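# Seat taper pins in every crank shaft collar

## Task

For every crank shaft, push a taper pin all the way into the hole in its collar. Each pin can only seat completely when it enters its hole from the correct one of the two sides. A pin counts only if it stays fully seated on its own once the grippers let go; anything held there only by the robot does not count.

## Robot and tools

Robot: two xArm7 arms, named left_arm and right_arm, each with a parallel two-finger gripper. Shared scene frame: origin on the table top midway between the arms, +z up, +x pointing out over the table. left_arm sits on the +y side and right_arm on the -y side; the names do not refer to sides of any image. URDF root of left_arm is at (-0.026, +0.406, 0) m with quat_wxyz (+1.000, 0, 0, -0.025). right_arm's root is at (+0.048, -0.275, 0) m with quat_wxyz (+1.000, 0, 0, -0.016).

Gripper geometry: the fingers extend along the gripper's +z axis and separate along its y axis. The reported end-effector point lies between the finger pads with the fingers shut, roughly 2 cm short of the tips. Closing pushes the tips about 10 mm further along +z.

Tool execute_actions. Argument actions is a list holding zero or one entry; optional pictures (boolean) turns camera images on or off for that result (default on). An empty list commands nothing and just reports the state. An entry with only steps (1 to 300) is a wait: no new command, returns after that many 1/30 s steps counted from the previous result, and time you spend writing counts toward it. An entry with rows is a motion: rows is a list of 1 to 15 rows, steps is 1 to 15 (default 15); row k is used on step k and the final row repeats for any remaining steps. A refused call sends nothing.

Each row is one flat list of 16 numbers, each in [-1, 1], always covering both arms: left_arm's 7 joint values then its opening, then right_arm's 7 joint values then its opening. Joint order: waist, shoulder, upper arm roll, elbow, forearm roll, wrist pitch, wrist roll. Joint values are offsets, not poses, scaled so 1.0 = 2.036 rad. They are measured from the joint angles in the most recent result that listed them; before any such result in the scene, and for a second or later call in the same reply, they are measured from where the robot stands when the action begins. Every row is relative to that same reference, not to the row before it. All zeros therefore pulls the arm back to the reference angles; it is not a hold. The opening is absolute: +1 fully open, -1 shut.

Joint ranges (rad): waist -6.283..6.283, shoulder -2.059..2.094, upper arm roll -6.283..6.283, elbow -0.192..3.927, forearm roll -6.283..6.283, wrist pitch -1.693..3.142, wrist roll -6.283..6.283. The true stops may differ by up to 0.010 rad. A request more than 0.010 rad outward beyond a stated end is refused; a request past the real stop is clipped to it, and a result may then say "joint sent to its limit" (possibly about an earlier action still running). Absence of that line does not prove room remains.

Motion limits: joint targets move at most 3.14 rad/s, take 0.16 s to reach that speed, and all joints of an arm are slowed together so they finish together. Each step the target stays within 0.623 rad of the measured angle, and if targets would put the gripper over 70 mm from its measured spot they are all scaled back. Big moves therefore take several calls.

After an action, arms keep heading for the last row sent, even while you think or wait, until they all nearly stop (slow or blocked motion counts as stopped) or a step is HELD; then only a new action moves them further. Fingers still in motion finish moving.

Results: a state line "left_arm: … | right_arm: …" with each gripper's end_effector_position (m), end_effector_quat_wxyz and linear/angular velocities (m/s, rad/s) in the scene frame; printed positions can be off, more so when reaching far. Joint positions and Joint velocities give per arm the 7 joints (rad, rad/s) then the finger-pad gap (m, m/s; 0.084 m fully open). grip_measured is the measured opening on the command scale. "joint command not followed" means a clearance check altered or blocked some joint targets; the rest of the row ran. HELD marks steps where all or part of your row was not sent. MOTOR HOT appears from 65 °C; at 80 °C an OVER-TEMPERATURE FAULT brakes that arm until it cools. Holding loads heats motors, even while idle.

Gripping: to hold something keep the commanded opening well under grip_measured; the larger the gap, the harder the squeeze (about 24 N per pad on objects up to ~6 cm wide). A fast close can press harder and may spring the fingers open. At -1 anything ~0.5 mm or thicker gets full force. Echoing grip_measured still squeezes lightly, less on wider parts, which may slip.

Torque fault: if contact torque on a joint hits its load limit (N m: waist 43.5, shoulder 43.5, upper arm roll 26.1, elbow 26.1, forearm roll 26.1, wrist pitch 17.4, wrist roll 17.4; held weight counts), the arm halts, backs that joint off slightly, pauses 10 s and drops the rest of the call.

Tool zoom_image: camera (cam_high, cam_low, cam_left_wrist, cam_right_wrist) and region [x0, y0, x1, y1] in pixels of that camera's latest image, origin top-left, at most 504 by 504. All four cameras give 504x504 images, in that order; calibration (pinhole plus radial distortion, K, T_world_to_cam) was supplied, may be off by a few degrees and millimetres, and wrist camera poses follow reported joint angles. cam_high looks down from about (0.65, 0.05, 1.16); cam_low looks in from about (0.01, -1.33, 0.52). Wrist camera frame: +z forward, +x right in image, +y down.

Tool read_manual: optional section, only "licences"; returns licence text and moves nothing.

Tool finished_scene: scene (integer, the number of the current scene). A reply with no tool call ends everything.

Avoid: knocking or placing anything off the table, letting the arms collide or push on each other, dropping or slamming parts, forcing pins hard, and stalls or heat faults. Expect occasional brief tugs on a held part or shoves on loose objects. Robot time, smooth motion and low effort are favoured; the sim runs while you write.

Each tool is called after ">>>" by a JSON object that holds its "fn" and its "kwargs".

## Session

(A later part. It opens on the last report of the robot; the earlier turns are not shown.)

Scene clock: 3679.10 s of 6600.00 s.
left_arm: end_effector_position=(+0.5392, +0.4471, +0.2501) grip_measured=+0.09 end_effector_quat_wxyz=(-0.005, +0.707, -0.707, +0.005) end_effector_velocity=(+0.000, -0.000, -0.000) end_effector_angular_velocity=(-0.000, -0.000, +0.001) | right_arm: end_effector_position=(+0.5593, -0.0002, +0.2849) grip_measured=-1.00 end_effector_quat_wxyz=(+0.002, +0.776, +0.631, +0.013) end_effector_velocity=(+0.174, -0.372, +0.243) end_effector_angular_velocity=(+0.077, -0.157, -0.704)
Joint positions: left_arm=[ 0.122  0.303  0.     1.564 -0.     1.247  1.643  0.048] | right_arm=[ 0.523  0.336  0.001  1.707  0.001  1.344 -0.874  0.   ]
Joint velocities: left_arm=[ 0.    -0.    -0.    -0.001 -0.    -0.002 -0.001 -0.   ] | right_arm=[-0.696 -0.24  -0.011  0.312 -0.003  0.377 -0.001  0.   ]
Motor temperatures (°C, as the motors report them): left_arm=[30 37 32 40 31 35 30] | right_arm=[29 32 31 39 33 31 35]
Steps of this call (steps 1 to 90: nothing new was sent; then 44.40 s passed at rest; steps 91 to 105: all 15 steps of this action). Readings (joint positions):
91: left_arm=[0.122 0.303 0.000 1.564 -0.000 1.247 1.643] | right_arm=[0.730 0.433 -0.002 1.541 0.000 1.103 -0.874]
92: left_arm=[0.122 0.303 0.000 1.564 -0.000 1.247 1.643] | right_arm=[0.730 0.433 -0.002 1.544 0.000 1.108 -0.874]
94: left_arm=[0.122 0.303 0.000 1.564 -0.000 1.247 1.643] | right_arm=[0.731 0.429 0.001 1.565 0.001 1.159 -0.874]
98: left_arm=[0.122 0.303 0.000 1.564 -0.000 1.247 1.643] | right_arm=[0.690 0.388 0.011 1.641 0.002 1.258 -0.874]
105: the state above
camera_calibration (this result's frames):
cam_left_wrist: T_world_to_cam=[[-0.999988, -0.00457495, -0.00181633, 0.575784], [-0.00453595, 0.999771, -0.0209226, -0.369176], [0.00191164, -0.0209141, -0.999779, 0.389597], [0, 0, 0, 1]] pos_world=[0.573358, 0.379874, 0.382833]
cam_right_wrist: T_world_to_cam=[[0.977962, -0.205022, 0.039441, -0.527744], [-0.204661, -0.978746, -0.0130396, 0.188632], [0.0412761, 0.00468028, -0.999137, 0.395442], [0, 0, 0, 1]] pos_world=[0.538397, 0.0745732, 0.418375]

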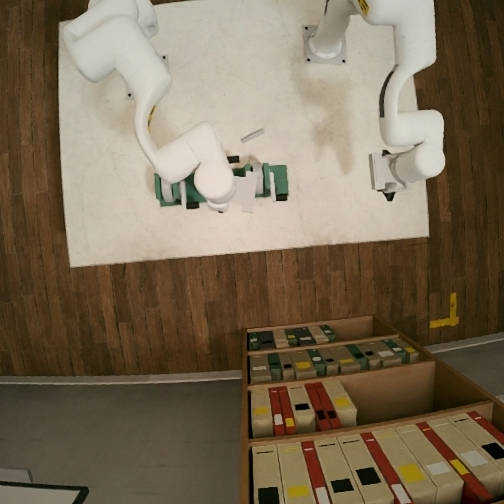

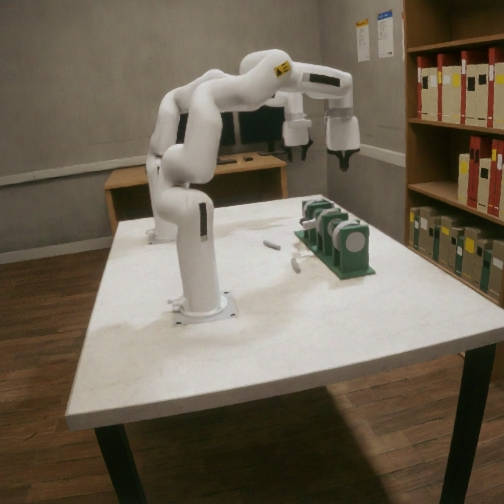

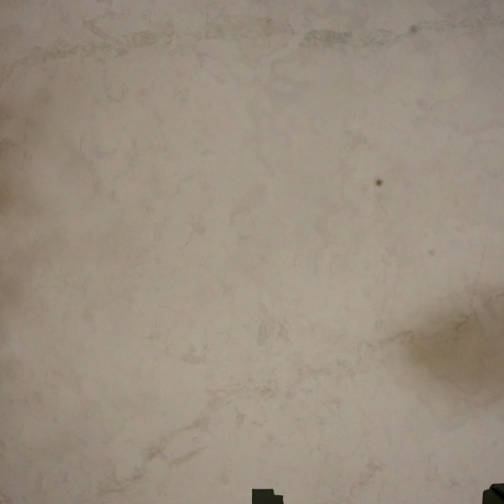

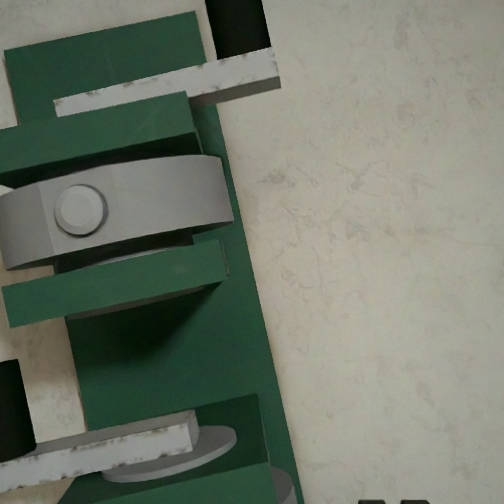

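>>> {"fn": "execute_actions", "kwargs": {"actions": [{"rows":[[0,0,0,0,0,0,0,0.1,0.04,0,0,0,0,0,0,-1],[0,0,0,0,0,0,0,0.1,0.08,0,0,0,0,0,0,-1]],"steps":15}], "pictures": true}}

Scene clock: 3682.63 s of 6600.00 s.
left_arm: end_effector_position=(+0.5392, +0.4471, +0.2501) grip_measured=+0.09 end_effector_quat_wxyz=(-0.005, +0.707, -0.707, +0.005) end_effector_velocity=(+0.000, +0.000, +0.000) end_effector_angular_velocity=(+0.000, -0.001, -0.001) | right_arm: end_effector_position=(+0.5483, +0.0116, +0.3158) grip_measured=-1.00 end_effector_quat_wxyz=(+0.004, +0.767, +0.641, +0.024) end_effector_velocity=(-0.195, +0.393, -0.173) end_effector_angular_velocity=(-0.062, +0.112, +0.758)
Joint positions: left_arm=[ 0.122  0.303  0.     1.564 -0.     1.247  1.643  0.048] | right_arm=[ 0.55   0.306  0.001  1.747  0.001  1.392 -0.874  0.   ]
Joint velocities: left_arm=[ 0.     0.    -0.     0.001  0.    -0.001  0.001  0.   ] | right_arm=[ 0.758  0.172  0.002 -0.223  0.001 -0.266  0.001  0.   ]
Motor temperatures (°C, as the motors report them): left_arm=[30 37 32 40 31 35 30] | right_arm=[29 32 31 39 33 31 35]
Steps of this call (steps 1 to 30: the robot went on to your last target; steps 31 to 90: nothing new was sent; then 0.03 s passed at rest; steps 91 to 105: all 15 steps of this action). Readings (joint positions):
91: left_arm=[0.122 0.303 0.000 1.564 -0.000 1.247 1.643] | right_arm=[0.222 0.230 -0.002 1.846 0.000 1.509 -0.874]
92: left_arm=[0.122 0.303 0.000 1.564 -0.000 1.247 1.643] | right_arm=[0.227 0.231 -0.004 1.844 -0.000 1.506 -0.874]
94: left_arm=[0.122 0.303 0.000 1.564 -0.000 1.247 1.643] | right_arm=[0.265 0.239 -0.009 1.833 -0.001 1.490 -0.874]
98: left_arm=[0.122 0.303 0.000 1.564 -0.000 1.247 1.643] | right_arm=[0.372 0.266 -0.000 1.800 0.001 1.455 -0.874]
105: the state above
camera_calibration (this result's frames):
cam_left_wrist: T_world_to_cam=[[-0.999988, -0.00457487, -0.00181636, 0.575784], [-0.00453587, 0.999771, -0.0209226, -0.369176], [0.00191166, -0.0209141, -0.999779, 0.389597], [0, 0, 0, 1]] pos_world=[0.573358, 0.379874, 0.382833]
cam_right_wrist: T_world_to_cam=[[0.982253, -0.178812, 0.0566059, -0.523918], [-0.177521, -0.983743, -0.0271176, 0.187966], [0.0605347, 0.0165877, -0.998028, 0.415627], [0, 0, 0, 1]] pos_world=[0.522829, 0.0843329, 0.449562]

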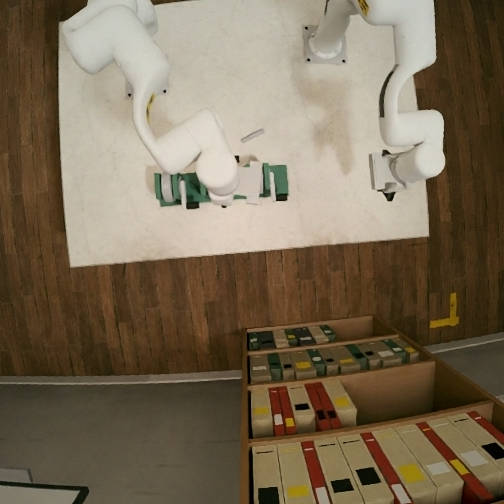

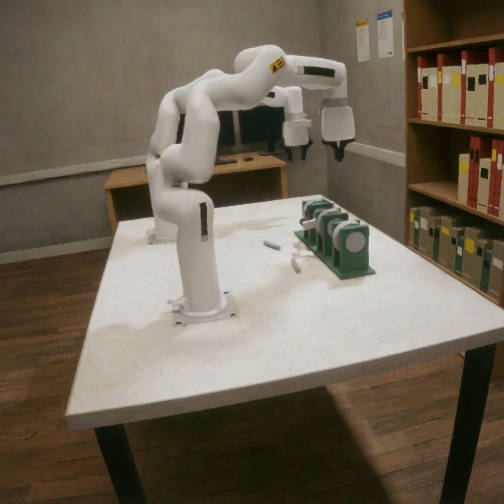

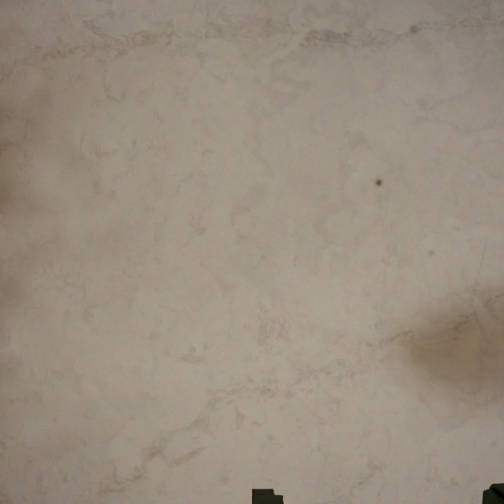

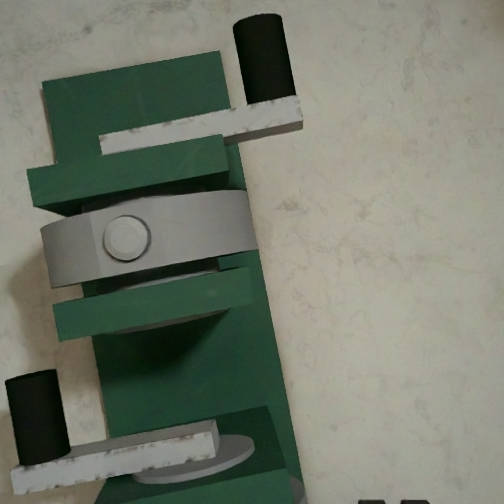

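>>> {"fn": "zoom_image", "kwargs": {"camera": "cam_right_wrist", "region": [40, 170, 240, 310]}}

Region (40, 170, 240, 310) of cam_right_wrist's 504x504 image, scaled by 2.520, with more detail than that image has; it fills the top 353 rows of this view, and the rest is white.

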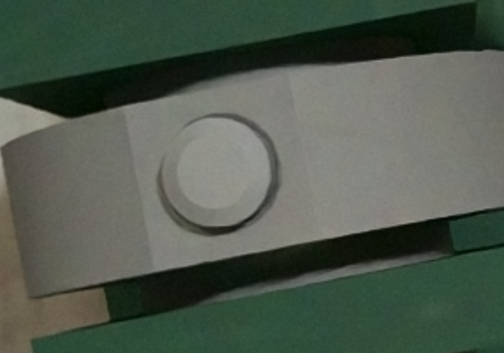

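>>> {"fn": "execute_actions", "kwargs": {"actions": [{"rows":[[0,0,0,0,0,0,0,0.1,-0.05,0,0,0,0,0,0,-1]],"steps":15}], "pictures": false}}

>>> {"fn": "execute_actions", "kwargs": {"actions": [{"steps":10}], "pictures": true}}

Scene clock: 3694.40 s of 6600.00 s.
left_arm: end_effector_position=(+0.5392, +0.4471, +0.2501) grip_measured=+0.09 end_effector_quat_wxyz=(-0.005, +0.707, -0.707, +0.005) end_effector_velocity=(-0.000, +0.000, -0.000) end_effector_angular_velocity=(-0.000, -0.000, +0.000) | right_arm: end_effector_position=(+0.5736, -0.0378, +0.3152) grip_measured=-1.00 end_effector_quat_wxyz=(+0.005, +0.797, +0.604, +0.024) end_effector_velocity=(-0.015, +0.022, -0.009) end_effector_angular_velocity=(+0.012, +0.038, +0.045)
Joint positions: left_arm=[ 0.122  0.303  0.     1.564 -0.     1.247  1.643  0.048] | right_arm=[ 0.454  0.306  0.001  1.746  0.001  1.391 -0.874  0.   ]
Joint velocities: left_arm=[ 0.    -0.     0.    -0.001 -0.    -0.001  0.     0.   ] | right_arm=[-0.018  0.01   0.065 -0.005  0.007  0.015 -0.001  0.   ]
Motor temperatures (°C, as the motors report them): left_arm=[30 37 32 40 31 35 30] | right_arm=[29 33 31 41 33 31 35]
Steps of this call (steps 1 to 30: the robot went on to your last target; steps 31 to 90: nothing new was sent; then 8.27 s passed at rest; steps 91 to 105: all 15 steps of this action). Readings (joint positions):
91: left_arm=[0.122 0.303 0.000 1.564 -0.000 1.247 1.643] | right_arm=[0.685 0.336 0.001 1.708 0.001 1.344 -0.874]
92: left_arm=[0.122 0.303 0.000 1.564 -0.000 1.247 1.643] | right_arm=[0.681 0.336 0.003 1.708 0.002 1.346 -0.874]
94: left_arm=[0.122 0.303 0.000 1.564 -0.000 1.247 1.643] | right_arm=[0.643 0.332 0.010 1.714 0.002 1.355 -0.874]
98: left_arm=[0.122 0.303 0.000 1.564 -0.000 1.247 1.643] | right_arm=[0.533 0.317 -0.002 1.734 0.001 1.375 -0.874]
105: the state above

Scene clock: 3694.73 s of 6600.00 s.
left_arm: end_effector_position=(+0.5392, +0.4471, +0.2501) grip_measured=+0.09 end_effector_quat_wxyz=(-0.005, +0.707, -0.707, +0.005) end_effector_velocity=(-0.000, -0.000, -0.000) end_effector_angular_velocity=(-0.000, +0.001, +0.000) | right_arm: end_effector_position=(+0.5746, -0.0401, +0.3157) grip_measured=-1.00 end_effector_quat_wxyz=(+0.005, +0.798, +0.602, +0.024) end_effector_velocity=(+0.001, -0.003, +0.000) end_effector_angular_velocity=(-0.001, -0.001, -0.005)
Joint positions: left_arm=[ 0.122  0.303  0.     1.564 -0.     1.247  1.643  0.048] | right_arm=[ 0.449  0.306  0.001  1.747  0.001  1.392 -0.874  0.   ]
Joint velocities: left_arm=[-0.    -0.    -0.    -0.    -0.     0.001 -0.    -0.   ] | right_arm=[-0.002  0.    -0.002  0.001 -0.001 -0.     0.001  0.   ]
Motor temperatures (°C, as the motors report them): left_arm=[30 37 32 40 31 35 30] | right_arm=[29 33 31 41 33 31 35]
Steps of this call (steps 1 to 10: the robot went on to your last target). Readings (joint positions):
1: left_arm=[0.122 0.303 0.000 1.564 -0.000 1.247 1.643] | right_arm=[0.453 0.307 0.003 1.746 0.001 1.392 -0.874]
2: left_arm=[0.122 0.303 0.000 1.564 -0.000 1.247 1.643] | right_arm=[0.453 0.307 0.004 1.746 0.001 1.392 -0.874]
4: left_arm=[0.122 0.303 0.000 1.564 -0.000 1.247 1.643] | right_arm=[0.452 0.307 0.003 1.747 0.001 1.392 -0.874]
8: left_arm=[0.122 0.303 0.000 1.564 -0.000 1.247 1.643] | right_arm=[0.449 0.306 0.002 1.747 0.001 1.392 -0.874]
10: the state above
camera_calibration (this result's frames):
cam_left_wrist: T_world_to_cam=[[-0.999988, -0.00457504, -0.00181635, 0.575784], [-0.00453605, 0.999771, -0.0209224, -0.369176], [0.00191165, -0.0209139, -0.999779, 0.389597], [0, 0, 0, 1]] pos_world=[0.573358, 0.379874, 0.382833]
cam_right_wrist: T_world_to_cam=[[0.9593, -0.276707, 0.0563652, -0.549622], [-0.275576, -0.960897, -0.0271023, 0.198974], [0.0616606, 0.0104663, -0.998042, 0.413898], [0, 0, 0, 1]] pos_world=[0.556564, 0.0347771, 0.44946]

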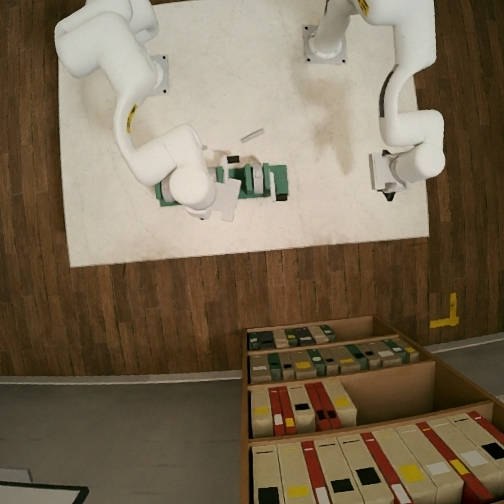

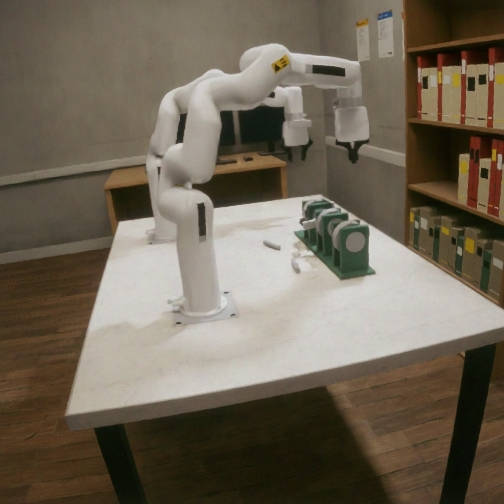

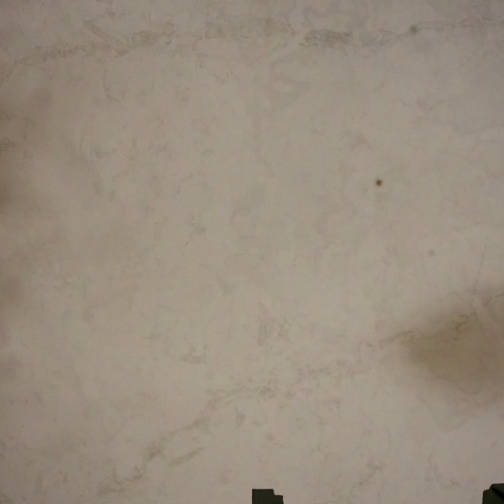

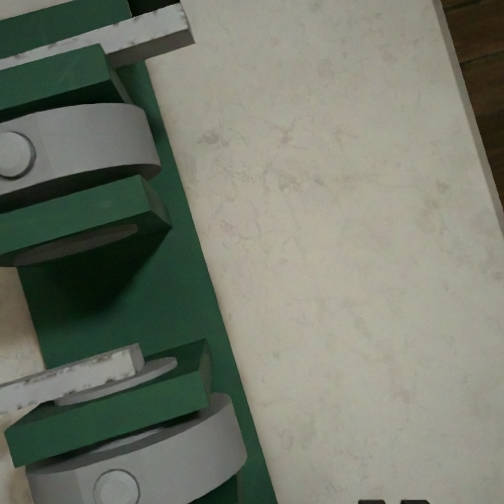

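>>> {"fn": "zoom_image", "kwargs": {"camera": "cam_right_wrist", "region": [0, 100, 260, 504]}}

Region (0, 100, 260, 504) of cam_right_wrist's 504x504 image, scaled by 1.248, with more detail than that image has; it fills the left 324 columns of this view, and the rest is white.

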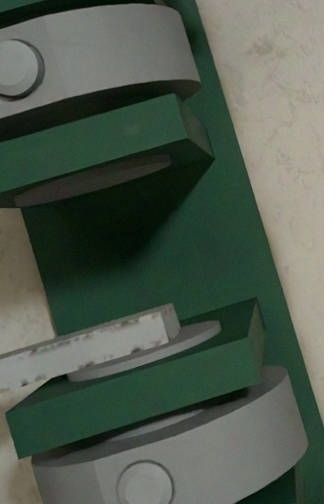

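>>> {"fn": "execute_actions", "kwargs": {"actions": [{"rows":[[0,0,0,0,0,0,-0.95,0.6,0,0,0,0,0,0,0.8,-1]],"steps":15}], "pictures": false}}

>>> {"fn": "execute_actions", "kwargs": {"actions": [{"steps":8}], "pictures": false}}

Scene clock: 3731.27 s of 6600.00 s.
left_arm: end_effector_position=(+0.5392, +0.4471, +0.2501) grip_measured=+0.59 end_effector_quat_wxyz=(-0.002, +0.964, -0.266, +0.007) end_effector_velocity=(+0.000, +0.000, -0.000) end_effector_angular_velocity=(-0.043, -0.004, +3.008) | right_arm: end_effector_position=(+0.5746, -0.0402, +0.3157) grip_measured=-1.00 end_effector_quat_wxyz=(-0.008, +0.991, +0.129, +0.023) end_effector_velocity=(+0.000, +0.000, +0.001) end_effector_angular_velocity=(+0.133, +0.062, -3.002)
Joint positions: left_arm=[ 0.122  0.303  0.     1.564 -0.     1.247  0.61   0.069] | right_arm=[0.449 0.306 0.001 1.747 0.001 1.392 0.159 0.   ]
Joint velocities: left_arm=[ 0.     0.001  0.     0.001 -0.    -0.001 -3.009  0.   ] | right_arm=[ 0.    -0.001 -0.     0.     0.    -0.     3.006  0.   ]
Motor temperatures (°C, as the motors report them): left_arm=[30 37 32 40 31 35 30] | right_arm=[29 33 31 43 33 31 35]
Steps of this call (steps 1 to 15: the robot went on to your last target; steps 16 to 90: nothing new was sent; then 33.03 s passed at rest; steps 91 to 105: all 15 steps of this action). Readings (joint positions):
91: left_arm=[0.122 0.303 0.000 1.564 -0.000 1.247 1.643] | right_arm=[0.448 0.306 0.001 1.747 0.001 1.392 -0.873]
92: left_arm=[0.122 0.303 0.000 1.564 -0.000 1.247 1.636] | right_arm=[0.448 0.306 0.001 1.747 0.001 1.392 -0.866]
94: left_arm=[0.122 0.303 0.000 1.564 -0.000 1.247 1.586] | right_arm=[0.448 0.306 0.001 1.747 0.001 1.392 -0.816]
98: left_arm=[0.122 0.303 0.000 1.564 -0.000 1.247 1.301] | right_arm=[0.449 0.306 0.001 1.747 0.001 1.392 -0.532]
105: the state above

Scene clock: 3731.53 s of 6600.00 s.
left_arm: end_effector_position=(+0.5392, +0.4471, +0.2501) grip_measured=+0.59 end_effector_quat_wxyz=(+0.000, +0.995, +0.103, +0.007) end_effector_velocity=(-0.000, +0.000, -0.001) end_effector_angular_velocity=(-0.025, -0.000, +1.766) | right_arm: end_effector_position=(+0.5746, -0.0402, +0.3157) grip_measured=-1.00 end_effector_quat_wxyz=(-0.014, +0.989, -0.143, +0.020) end_effector_velocity=(-0.001, +0.001, -0.000) end_effector_angular_velocity=(+0.025, +0.013, -0.554)
Joint positions: left_arm=[ 0.122  0.303  0.     1.564 -0.     1.247 -0.135  0.069] | right_arm=[0.449 0.306 0.001 1.747 0.001 1.392 0.706 0.   ]
Joint velocities: left_arm=[ 0.     0.001  0.001 -0.001 -0.    -0.    -1.766 -0.   ] | right_arm=[ 0.    -0.001  0.003 -0.002  0.     0.     0.557  0.   ]
Motor temperatures (°C, as the motors report them): left_arm=[30 37 32 40 31 35 30] | right_arm=[29 33 31 43 33 31 35]
Steps of this call (steps 1 to 8: the robot went on to your last target). Readings (joint positions):
1: left_arm=[0.122 0.303 0.000 1.564 -0.000 1.247 0.510] | right_arm=[0.449 0.306 0.001 1.747 0.001 1.392 0.260]
2: left_arm=[0.122 0.303 0.000 1.564 -0.000 1.247 0.409] | right_arm=[0.449 0.306 0.001 1.747 0.001 1.392 0.359]
4: left_arm=[0.122 0.303 0.000 1.564 -0.000 1.247 0.207] | right_arm=[0.449 0.306 0.001 1.747 0.001 1.392 0.533]
8: the state above

>>> {"fn": "execute_actions", "kwargs": {"actions": [{"rows":[[-0.05,0,0,0,0,-0.04,-0.871,0.6,0,0,0,0,0,0,0.769,-1],[-0.1,0.01,0,-0.01,0,-0.08,-0.871,0.6,0,0,0,0,0,0,0.769,-1],[-0.15,0.02,0,-0.02,0,-0.12,-0.871,0.6,0,0,0,0,0,0,0.769,-1],[-0.2046,0.0426,0,-0.037,0,-0.171,-0.871,0.6,0,0,0,0,0,0,0.769,-1]],"steps":15}], "pictures": false}}

>>> {"fn": "execute_actions", "kwargs": {"actions": [{"steps":12}], "pictures": true}}

Scene clock: 3739.93 s of 6600.00 s.
left_arm: end_effector_position=(+0.5677, +0.2958, +0.2198) grip_measured=+0.59 end_effector_quat_wxyz=(+0.032, +0.941, +0.331, +0.056) end_effector_velocity=(+0.011, -0.387, -0.079) end_effector_angular_velocity=(-0.291, -0.211, +1.245) | right_arm: end_effector_position=(+0.5746, -0.0402, +0.3157) grip_measured=-1.00 end_effector_quat_wxyz=(-0.022, +0.775, -0.632, +0.010) end_effector_velocity=(-0.001, +0.001, +0.000) end_effector_angular_velocity=(+0.132, +0.063, -2.980)
Joint positions: left_arm=[-0.133  0.354 -0.     1.519 -0.     1.034 -0.86   0.069] | right_arm=[0.449 0.306 0.001 1.747 0.001 1.392 1.787 0.   ]
Joint velocities: left_arm=[-0.619  0.134 -0.008 -0.116 -0.001 -0.512 -1.886  0.   ] | right_arm=[ 0.001 -0.001  0.002 -0.     0.    -0.     2.986  0.   ]
Motor temperatures (°C, as the motors report them): left_arm=[30 37 32 40 31 35 30] | right_arm=[29 33 31 43 33 31 35]
Steps of this call (steps 1 to 30: the robot went on to your last target; steps 31 to 90: nothing new was sent; then 4.90 s passed at rest; steps 91 to 105: all 15 steps of this action). Readings (joint positions):
91: left_arm=[0.122 0.303 0.000 1.564 -0.000 1.247 -0.291] | right_arm=[0.449 0.306 0.001 1.747 0.001 1.392 0.755]
92: left_arm=[0.121 0.303 0.001 1.564 -0.000 1.246 -0.298] | right_arm=[0.449 0.306 0.001 1.747 0.001 1.392 0.762]
94: left_arm=[0.113 0.303 0.003 1.563 -0.000 1.237 -0.348] | right_arm=[0.449 0.306 0.001 1.747 0.001 1.392 0.813]
98: left_arm=[0.024 0.319 0.002 1.549 -0.000 1.162 -0.508] | right_arm=[0.449 0.306 0.001 1.747 0.001 1.392 1.097]
105: the state above

Scene clock: 3740.33 s of 6600.00 s.
left_arm: end_effector_position=(+0.5624, +0.1997, +0.2010) grip_measured=+0.59 end_effector_quat_wxyz=(+0.087, +0.736, +0.670, +0.047) end_effector_velocity=(-0.000, -0.034, -0.006) end_effector_angular_velocity=(-0.207, +0.028, +1.003) | right_arm: end_effector_position=(+0.5746, -0.0402, +0.3157) grip_measured=-1.00 end_effector_quat_wxyz=(+0.024, -0.604, +0.797, -0.005) end_effector_velocity=(+0.000, +0.001, +0.001) end_effector_angular_velocity=(+0.004, -0.001, -0.079)
Joint positions: left_arm=[-0.287  0.388  0.     1.49  -0.     0.905 -1.815  0.069] | right_arm=[0.449 0.306 0.001 1.747 0.001 1.392 2.264 0.   ]
Joint velocities: left_arm=[-0.066  0.014  0.016 -0.013  0.    -0.07  -1.075 -0.   ] | right_arm=[ 0.     0.     0.001  0.001 -0.001 -0.001  0.081  0.   ]
Motor temperatures (°C, as the motors report them): left_arm=[30 37 32 40 31 35 30] | right_arm=[29 33 31 43 33 31 35]
Steps of this call (steps 1 to 12: the robot went on to your last target). Readings (joint positions):
1: left_arm=[-0.153 0.359 -0.001 1.515 -0.000 1.018 -0.925] | right_arm=[0.449 0.306 0.001 1.747 0.001 1.392 1.886]
2: left_arm=[-0.173 0.363 -0.001 1.511 -0.000 1.001 -0.997] | right_arm=[0.449 0.306 0.001 1.747 0.001 1.392 1.978]
4: left_arm=[-0.210 0.371 -0.001 1.504 -0.000 0.970 -1.161] | right_arm=[0.449 0.306 0.001 1.747 0.001 1.392 2.123]
8: left_arm=[-0.266 0.383 -0.002 1.493 -0.000 0.924 -1.544] | right_arm=[0.449 0.306 0.001 1.747 0.001 1.392 2.239]
12: the state above
camera_calibration (this result's frames):
cam_left_wrist: T_world_to_cam=[[0.976038, -0.0811163, 0.201916, -0.539143], [-0.0883635, -0.995719, 0.0271255, 0.313158], [0.198851, -0.0443175, -0.979027, 0.225046], [0, 0, 0, 1]] pos_world=[0.509145, 0.278058, 0.320693]
cam_right_wrist: T_world_to_cam=[[-0.962176, 0.271928, -0.0165135, 0.599482], [0.271168, 0.961787, 0.0378722, -0.0584676], [0.0261809, 0.0319618, -0.999146, 0.435497], [0, 0, 0, 1]] pos_world=[0.58126, -0.120702, 0.447239]

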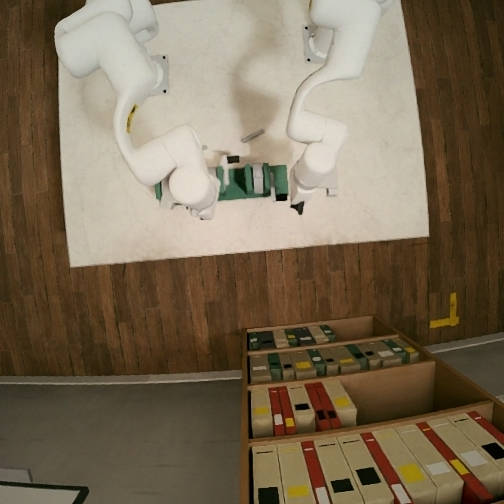

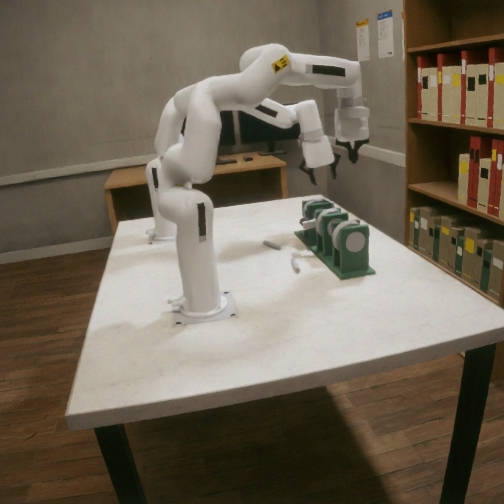

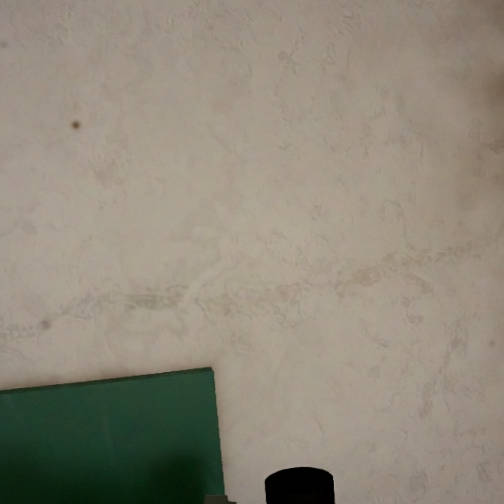

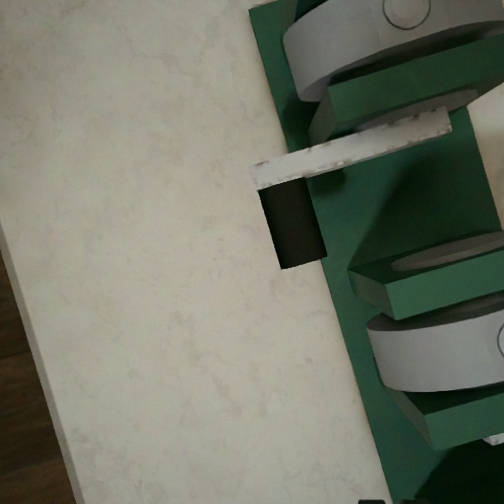

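>>> {"fn": "execute_actions", "kwargs": {"actions": [{"rows":[[-0.0088,0.02,0,-0.015,0,-0.035,-0.051,0.6,0,0,0,0,0,0,0,-1],[-0.0088,0.04,0,-0.03,0,-0.07,-0.051,0.6,0,0,0,0,0,0,0,-1],[-0.0088,0.055,0,-0.042,0,-0.1,-0.051,0.6,0,0,0,0,0,0,0,-1],[-0.0088,0.0669,0,-0.0508,0,-0.1192,-0.051,0.6,0,0,0,0,0,0,0,-1]],"steps":15}], "pictures": true}}

Scene clock: 3755.53 s of 6600.00 s.
left_arm: end_effector_position=(+0.5631, +0.1877, +0.1028) grip_measured=+0.59 end_effector_quat_wxyz=(+0.093, +0.706, +0.701, +0.043) end_effector_velocity=(+0.012, -0.007, +0.011) end_effector_angular_velocity=(-0.020, -0.052, -0.003) | right_arm: end_effector_position=(+0.5746, -0.0402, +0.3157) grip_measured=-1.00 end_effector_quat_wxyz=(+0.024, -0.604, +0.797, -0.005) end_effector_velocity=(+0.000, -0.001, -0.001) end_effector_angular_velocity=(-0.000, +0.001, +0.001)
Joint positions: left_arm=[-0.305  0.52   0.     1.39  -0.     0.666 -1.919  0.069] | right_arm=[0.449 0.306 0.001 1.747 0.001 1.392 2.264 0.   ]
Joint velocities: left_arm=[-0.002 -0.005 -0.001  0.004  0.    -0.048 -0.001 -0.   ] | right_arm=[-0.001  0.001 -0.001 -0.     0.    -0.    -0.002  0.   ]
Motor temperatures (°C, as the motors report them): left_arm=[30 37 32 41 31 35 30] | right_arm=[29 33 31 43 33 31 35]
Steps of this call (steps 1 to 30: the robot went on to your last target; steps 31 to 90: nothing new was sent; then 11.70 s passed at rest; steps 91 to 105: all 15 steps of this action). Readings (joint positions):
91: left_arm=[-0.294 0.390 0.000 1.488 -0.000 0.898 -1.908] | right_arm=[0.449 0.306 0.001 1.747 0.001 1.392 2.271]
92: left_arm=[-0.295 0.392 0.001 1.486 -0.000 0.891 -1.909] | right_arm=[0.449 0.306 0.001 1.747 0.001 1.392 2.269]
94: left_arm=[-0.299 0.413 0.001 1.472 -0.000 0.843 -1.913] | right_arm=[0.449 0.306 0.001 1.747 0.001 1.392 2.266]
98: left_arm=[-0.304 0.496 -0.000 1.406 -0.000 0.720 -1.917] | right_arm=[0.449 0.306 0.001 1.747 0.001 1.392 2.264]
105: the state above
camera_calibration (this result's frames):
cam_left_wrist: T_world_to_cam=[[0.979185, 0.00554332, 0.202895, -0.539165], [-0.00449461, -0.99879, 0.0489793, 0.255104], [0.202921, -0.0488717, -0.977975, 0.126738], [0, 0, 0, 1]] pos_world=[0.503371, 0.263978, 0.220846]
cam_right_wrist: T_world_to_cam=[[-0.962165, 0.271967, -0.0165119, 0.599477], [0.271207, 0.961776, 0.0378735, -0.0584907], [0.0261811, 0.0319625, -0.999146, 0.435497], [0, 0, 0, 1]] pos_world=[0.581257, -0.120703, 0.447239]

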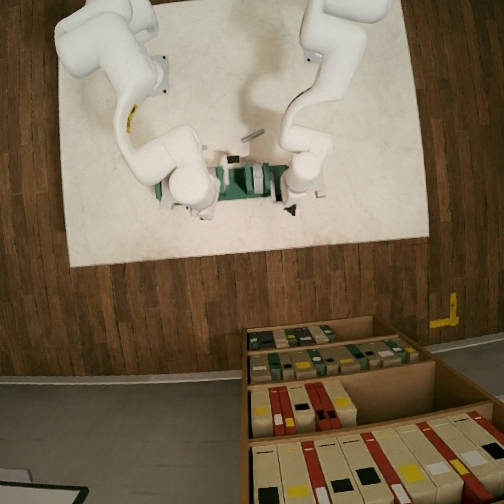

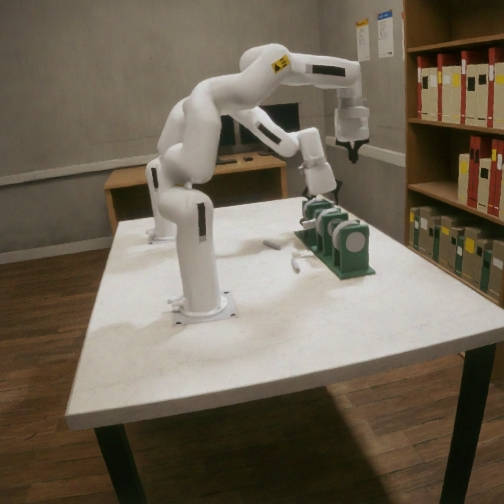

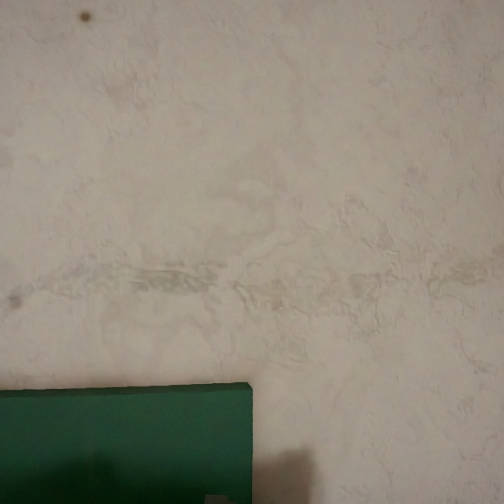

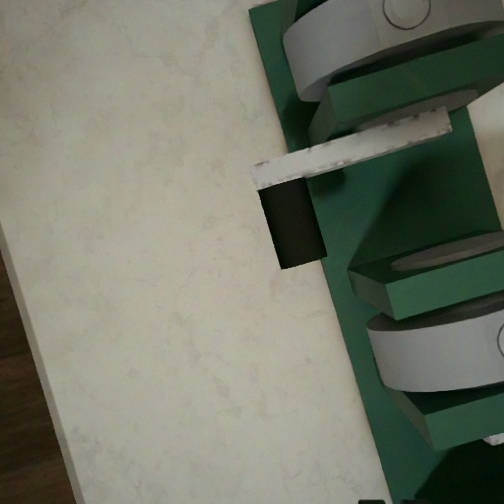

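>>> {"fn": "execute_actions", "kwargs": {"actions": [{"rows":[[0,0,0,0,0,0,0,0.3,0.04,0,0,0,0,0,0,-1],[0,0,0,0,0,0,0,0.1,0.08,0,0,0,0,0,0,-1],[0,0,0,0,0,0,0,-0.1,0.12,0.01,0,-0.01,0,-0.02,0,-1],[0,0,0,0,0,0,0,-0.3,0.1395,0.02,0,-0.025,0,-0.04,0,-1],[0,0,0,0,0,0,0,-0.45,0.1395,0.035,0,-0.045,0,-0.06,0,-1],[0,0,0,0,0,0,0,-0.6,0.1395,0.0477,0,-0.0601,0,-0.0837,0.003,-1],[0,0,0,0,0,0,0,-0.75,0.1395,0.0477,0,-0.0601,0,-0.0837,0.003,-1],[0,0,0,0,0,0,0,-0.9,0.1395,0.0477,0,-0.0601,0,-0.0837,0.003,-1]],"steps":15}], "pictures": true}}

Scene clock: 3766.53 s of 6600.00 s.
left_arm: end_effector_position=(+0.5646, +0.1878, +0.1044) grip_measured=-0.47 end_effector_quat_wxyz=(+0.095, +0.705, +0.701, +0.044) end_effector_velocity=(-0.001, +0.000, -0.001) end_effector_angular_velocity=(+0.001, +0.004, +0.000) | right_arm: end_effector_position=(+0.4983, +0.1001, +0.2238) grip_measured=-1.00 end_effector_quat_wxyz=(+0.003, +0.705, -0.709, -0.002) end_effector_velocity=(-0.088, +0.109, -0.095) end_effector_angular_velocity=(-0.026, +0.044, +0.230)
Joint positions: left_arm=[-0.305  0.519  0.001  1.392 -0.     0.664 -1.919  0.023] | right_arm=[0.719 0.399 0.006 1.631 0.002 1.237 2.269 0.   ]
Joint velocities: left_arm=[-0.    -0.    -0.    -0.002 -0.     0.002 -0.001  0.   ] | right_arm=[ 0.221  0.096  0.018 -0.121  0.001 -0.166  0.007  0.   ]
Motor temperatures (°C, as the motors report them): left_arm=[30 38 32 40 31 35 30] | right_arm=[29 33 31 43 33 31 35]
Steps of this call (steps 1 to 15: the robot went on to your last target; steps 16 to 90: nothing new was sent; then 7.50 s passed at rest; steps 91 to 105: all 15 steps of this action). Readings (joint positions):
91: left_arm=[-0.305 0.524 0.000 1.386 -0.000 0.662 -1.919] | right_arm=[0.449 0.306 0.001 1.747 0.001 1.392 2.264]
92: left_arm=[-0.305 0.523 0.000 1.387 -0.000 0.663 -1.919] | right_arm=[0.454 0.306 -0.001 1.747 0.001 1.392 2.264]
94: left_arm=[-0.305 0.521 0.000 1.389 -0.000 0.664 -1.919] | right_arm=[0.492 0.306 -0.007 1.747 0.000 1.391 2.264]
98: left_arm=[-0.305 0.519 0.001 1.393 -0.000 0.663 -1.919] | right_arm=[0.592 0.333 0.005 1.713 0.002 1.337 2.265]
105: the state above
camera_calibration (this result's frames):
cam_left_wrist: T_world_to_cam=[[0.978266, 0.00663297, 0.207248, -0.541078], [-0.00387184, -0.99873, 0.0502404, 0.25464], [0.207318, -0.0499509, -0.976997, 0.125603], [0, 0, 0, 1]] pos_world=[0.504264, 0.264179, 0.222059]
cam_right_wrist: T_world_to_cam=[[-0.999617, 0.0064653, 0.0268934, 0.52193], [0.00659961, 0.999966, 0.00490841, -0.0337992], [-0.0268608, 0.00508402, -0.999626, 0.370434], [0, 0, 0, 1]] pos_world=[0.531904, 0.0285403, 0.356425]

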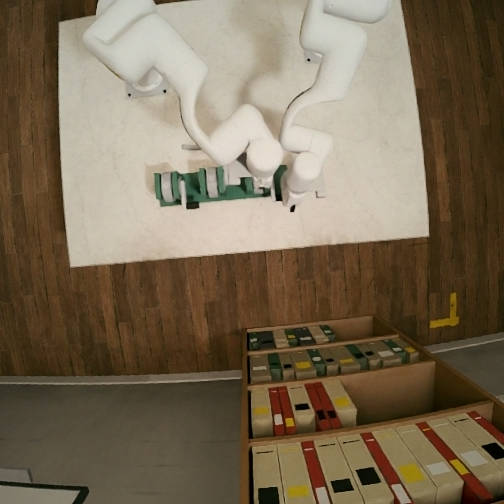

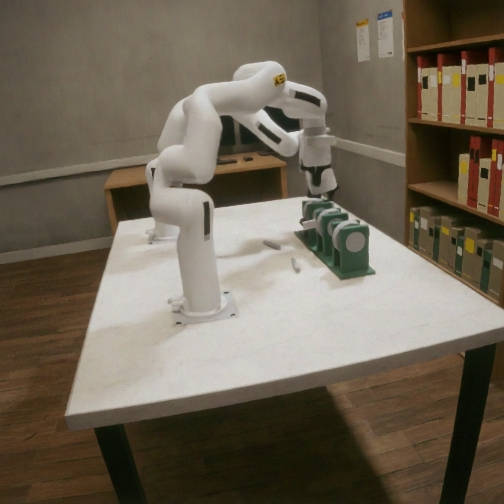

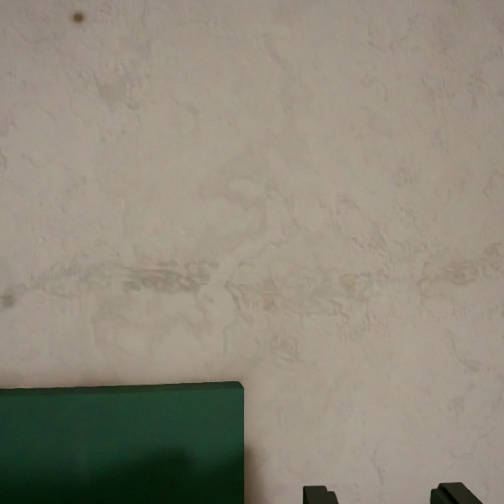

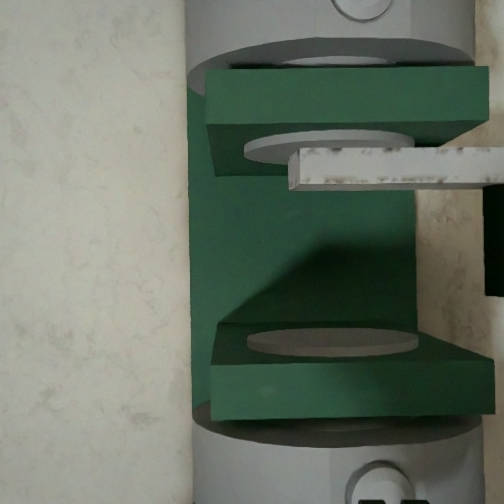

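>>> {"fn": "execute_actions", "kwargs": {"actions": [{"rows":[[0,0,0,0,0,0,0,-0.9,0.0066,0.006,0,-0.015,0,-0.022,0,-1],[0,0,0,0,0,0,0,-0.9,0.0066,0.011,0,-0.028,0,-0.042,0,-1],[0,0,0,0,0,0,0,-0.9,0.0066,0.015,0,-0.038,0,-0.056,0,-1],[0,0,0,0,0,0,0,-0.9,0.0066,0.0176,0,-0.0441,0,-0.0641,0,-1]],"steps":15}], "pictures": false}}

Scene clock: 3775.20 s of 6600.00 s.
left_arm: end_effector_position=(+0.5640, +0.1877, +0.1035) grip_measured=-0.47 end_effector_quat_wxyz=(+0.094, +0.706, +0.701, +0.044) end_effector_velocity=(-0.000, +0.000, +0.000) end_effector_angular_velocity=(+0.000, +0.001, +0.001) | right_arm: end_effector_position=(+0.4955, +0.1081, +0.1783) grip_measured=-1.00 end_effector_quat_wxyz=(-0.002, +0.710, -0.704, -0.002) end_effector_velocity=(-0.001, +0.000, -0.002) end_effector_angular_velocity=(+0.002, -0.002, +0.001)
Joint positions: left_arm=[-0.305  0.52   0.001  1.391 -0.     0.664 -1.919  0.023] | right_arm=[0.733 0.431 0.006 1.545 0.002 1.109 2.269 0.   ]
Joint velocities: left_arm=[ 0.     0.     0.     0.001 -0.     0.002 -0.001 -0.   ] | right_arm=[-0.    -0.002  0.002 -0.008 -0.    -0.009 -0.     0.   ]
Motor temperatures (°C, as the motors report them): left_arm=[30 37 33 39 32 35 30] | right_arm=[29 33 31 43 33 31 35]
Steps of this call (steps 1 to 30: the robot went on to your last target; steps 31 to 90: nothing new was sent; then 5.17 s passed at rest; steps 91 to 105: all 15 steps of this action). Readings (joint positions):
91: left_arm=[-0.305 0.520 0.000 1.390 -0.000 0.663 -1.919] | right_arm=[0.733 0.403 0.001 1.625 0.001 1.221 2.270]
92: left_arm=[-0.305 0.520 0.000 1.390 -0.000 0.663 -1.919] | right_arm=[0.733 0.404 0.002 1.621 0.001 1.215 2.270]
94: left_arm=[-0.305 0.520 0.000 1.391 -0.000 0.663 -1.919] | right_arm=[0.733 0.411 0.004 1.599 0.001 1.180 2.269]
98: left_arm=[-0.305 0.520 0.000 1.391 -0.000 0.664 -1.919] | right_arm=[0.733 0.433 0.006 1.551 0.001 1.124 2.269]
105: the state above

>>> {"fn": "execute_actions", "kwargs": {"actions": [{"rows":[[0,0.0025,0,-0.0022,0,-0.0047,0,-0.9,0,0.002,-0.003,-0.002,-0.001,-0.001,0,-1],[0,0.0025,0,-0.0022,0,-0.0047,0,-0.9,0,0.002,-0.003,-0.002,-0.001,-0.001,0,-1],[0,0.0025,0,-0.0022,0,-0.0047,0,-0.9,0,0.002,-0.003,-0.002,-0.001,-0.001,0,-1],[0,0.0025,0,-0.0022,0,-0.0047,0,-0.9,0,0.002,-0.003,-0.002,-0.001,-0.001,0,-1],[0,-0.0025,0,0.0022,0,0.0047,0,-0.9,0,0.002,-0.003,-0.002,-0.001,-0.001,0,-1],[0,-0.0025,0,0.0022,0,0.0047,0,-0.9,0,0.002,-0.003,-0.002,-0.001,-0.001,0,-1],[0,-0.0025,0,0.0022,0,0.0047,0,-0.9,0,0.002,-0.003,-0.002,-0.001,-0.001,0,-1],[0,-0.0025,0,0.0022,0,0.0047,0,-0.9,0,0.002,-0.003,-0.002,-0.001,-0.001,0,-1],[0,0.0025,0,-0.0022,0,-0.0047,0,-0.9,0,0.002,-0.003,-0.002,-0.001,-0.001,0,-1],[0,0.0025,0,-0.0022,0,-0.0047,0,-0.9,0,0.002,-0.003,-0.002,-0.001,-0.001,0,-1],[0,0.0025,0,-0.0022,0,-0.0047,0,-0.9,0,0.002,-0.003,-0.002,-0.001,-0.001,0,-1],[0,0.0025,0,-0.0022,0,-0.0047,0,-0.9,0,0.002,-0.003,-0.002,-0.001,-0.001,0,-1],[0,-0.0025,0,0.0022,0,0.0047,0,-0.9,0,0.002,-0.003,-0.002,-0.001,-0.001,0,-1],[0,-0.0025,0,0.0022,0,0.0047,0,-0.9,0,0.002,-0.003,-0.002,-0.001,-0.001,0,-1],[0,-0.0025,0,0.0022,0,0.0047,0,-0.9,0,0.002,-0.003,-0.002,-0.001,-0.001,0,-1]],"steps":15}], "pictures": false}}

Scene clock: 3787.67 s of 6600.00 s.
left_arm: end_effector_position=(+0.5643, +0.1878, +0.1036) grip_measured=-0.47 end_effector_quat_wxyz=(+0.094, +0.705, +0.701, +0.044) end_effector_velocity=(-0.001, -0.001, +0.032) end_effector_angular_velocity=(+0.007, +0.018, -0.004) | right_arm: end_effector_position=(+0.4965, +0.1066, +0.1771) grip_measured=-1.00 end_effector_quat_wxyz=(-0.002, +0.709, -0.705, -0.001) end_effector_velocity=(-0.022, +0.002, -0.002) end_effector_angular_velocity=(-0.022, +0.042, +0.025)
Joint positions: left_arm=[-0.305  0.521  0.001  1.392 -0.     0.664 -1.919  0.023] | right_arm=[0.734 0.432 0.002 1.542 0.001 1.106 2.269 0.   ]
Joint velocities: left_arm=[-0.001 -0.043 -0.002  0.04   0.001  0.102  0.    -0.   ] | right_arm=[ 0.008 -0.013  0.018 -0.014  0.003  0.045 -0.001  0.   ]
Motor temperatures (°C, as the motors report them): left_arm=[30 38 33 39 32 35 30] | right_arm=[29 33 31 41 33 31 35]
Steps of this call (steps 1 to 15: the robot went on to your last target; steps 16 to 90: nothing new was sent; then 8.97 s passed at rest; steps 91 to 105: all 15 steps of this action). Readings (joint positions):
91: left_arm=[-0.305 0.520 0.001 1.392 -0.000 0.663 -1.919] | right_arm=[0.733 0.431 0.006 1.541 0.002 1.107 2.269]
92: left_arm=[-0.305 0.520 0.001 1.391 -0.000 0.661 -1.919] | right_arm=[0.733 0.431 0.005 1.541 0.001 1.107 2.269]
94: left_arm=[-0.305 0.522 0.001 1.390 -0.000 0.657 -1.919] | right_arm=[0.734 0.432 0.004 1.542 0.001 1.105 2.269]
98: left_arm=[-0.305 0.519 0.001 1.393 -0.000 0.667 -1.919] | right_arm=[0.734 0.431 0.004 1.541 0.001 1.107 2.269]
105: the state above

>>> {"fn": "execute_actions", "kwargs": {"actions": [{"rows":[[0,0.004,0,-0.0035,0,-0.0075,0,-0.9,0,0.003,-0.001,-0.003,0,0,0,-1],[0,0.004,0,-0.0035,0,-0.0075,0,-0.9,0,0.003,-0.001,-0.003,0,0,0,-1],[0,0.004,0,-0.0035,0,-0.0075,0,-0.9,0,0.003,-0.001,-0.003,0,0,0,-1],[0,0.004,0,-0.0035,0,-0.0075,0,-0.9,0,0.003,-0.001,-0.003,0,0,0,-1],[0,0.004,0,-0.0035,0,-0.0075,0,-0.9,0,0.003,-0.001,-0.003,0,0,0,-1],[0,-0.004,0,0.0035,0,0.0075,0,-0.9,0,0.003,-0.001,-0.003,0,0,0,-1],[0,-0.004,0,0.0035,0,0.0075,0,-0.9,0,0.003,-0.001,-0.003,0,0,0,-1],[0,-0.004,0,0.0035,0,0.0075,0,-0.9,0,0.003,-0.001,-0.003,0,0,0,-1],[0,-0.004,0,0.0035,0,0.0075,0,-0.9,0,0.003,-0.001,-0.003,0,0,0,-1],[0,-0.004,0,0.0035,0,0.0075,0,-0.9,0,0.003,-0.001,-0.003,0,0,0,-1],[0,0.004,0,-0.0035,0,-0.0075,0,-0.9,0,0.003,-0.001,-0.003,0,0,0,-1],[0,0.004,0,-0.0035,0,-0.0075,0,-0.9,0,0.003,-0.001,-0.003,0,0,0,-1],[0,0.004,0,-0.0035,0,-0.0075,0,-0.9,0,0.003,-0.001,-0.003,0,0,0,-1],[0,0.004,0,-0.0035,0,-0.0075,0,-0.9,0,0.003,-0.001,-0.003,0,0,0,-1],[0,0,0,0,0,0,0,-0.9,0,0.003,-0.001,-0.003,0,0,0,-1]],"steps":15}], "pictures": false}}

Scene clock: 3801.23 s of 6600.00 s.
left_arm: end_effector_position=(+0.5649, +0.1877, +0.1017) grip_measured=-0.47 end_effector_quat_wxyz=(+0.095, +0.705, +0.701, +0.044) end_effector_velocity=(+0.002, +0.001, -0.015) end_effector_angular_velocity=(-0.002, -0.006, +0.003) | right_arm: end_effector_position=(+0.5008, +0.1011, +0.1732) grip_measured=-1.00 end_effector_quat_wxyz=(-0.000, +0.706, -0.708, +0.002) end_effector_velocity=(+0.017, +0.001, -0.002) end_effector_angular_velocity=(+0.018, -0.030, -0.017)
Joint positions: left_arm=[-0.305  0.524  0.001  1.39  -0.     0.655 -1.919  0.023] | right_arm=[ 0.732  0.437 -0.007  1.539 -0.001  1.101  2.269  0.   ]
Joint velocities: left_arm=[ 0.001  0.025  0.001 -0.011 -0.    -0.043 -0.002  0.   ] | right_arm=[-0.007  0.021 -0.01   0.018 -0.001 -0.037  0.001  0.   ]
Motor temperatures (°C, as the motors report them): left_arm=[30 37 33 39 32 35 30] | right_arm=[29 33 32 40 33 32 35]
Steps of this call (steps 1 to 15: the robot went on to your last target; steps 16 to 90: nothing new was sent; then 10.07 s passed at rest; steps 91 to 105: all 15 steps of this action). Readings (joint positions):
91: left_arm=[-0.305 0.515 0.001 1.396 -0.000 0.673 -1.919] | right_arm=[0.732 0.436 -0.005 1.540 -0.002 1.107 2.269]
92: left_arm=[-0.305 0.517 0.001 1.394 -0.000 0.668 -1.919] | right_arm=[0.732 0.436 -0.005 1.540 -0.002 1.106 2.269]
94: left_arm=[-0.305 0.523 0.001 1.391 -0.000 0.656 -1.919] | right_arm=[0.732 0.436 -0.006 1.539 -0.002 1.102 2.269]
98: left_arm=[-0.305 0.523 0.001 1.393 -0.000 0.661 -1.919] | right_arm=[0.731 0.436 -0.007 1.538 -0.001 1.100 2.269]
105: the state above


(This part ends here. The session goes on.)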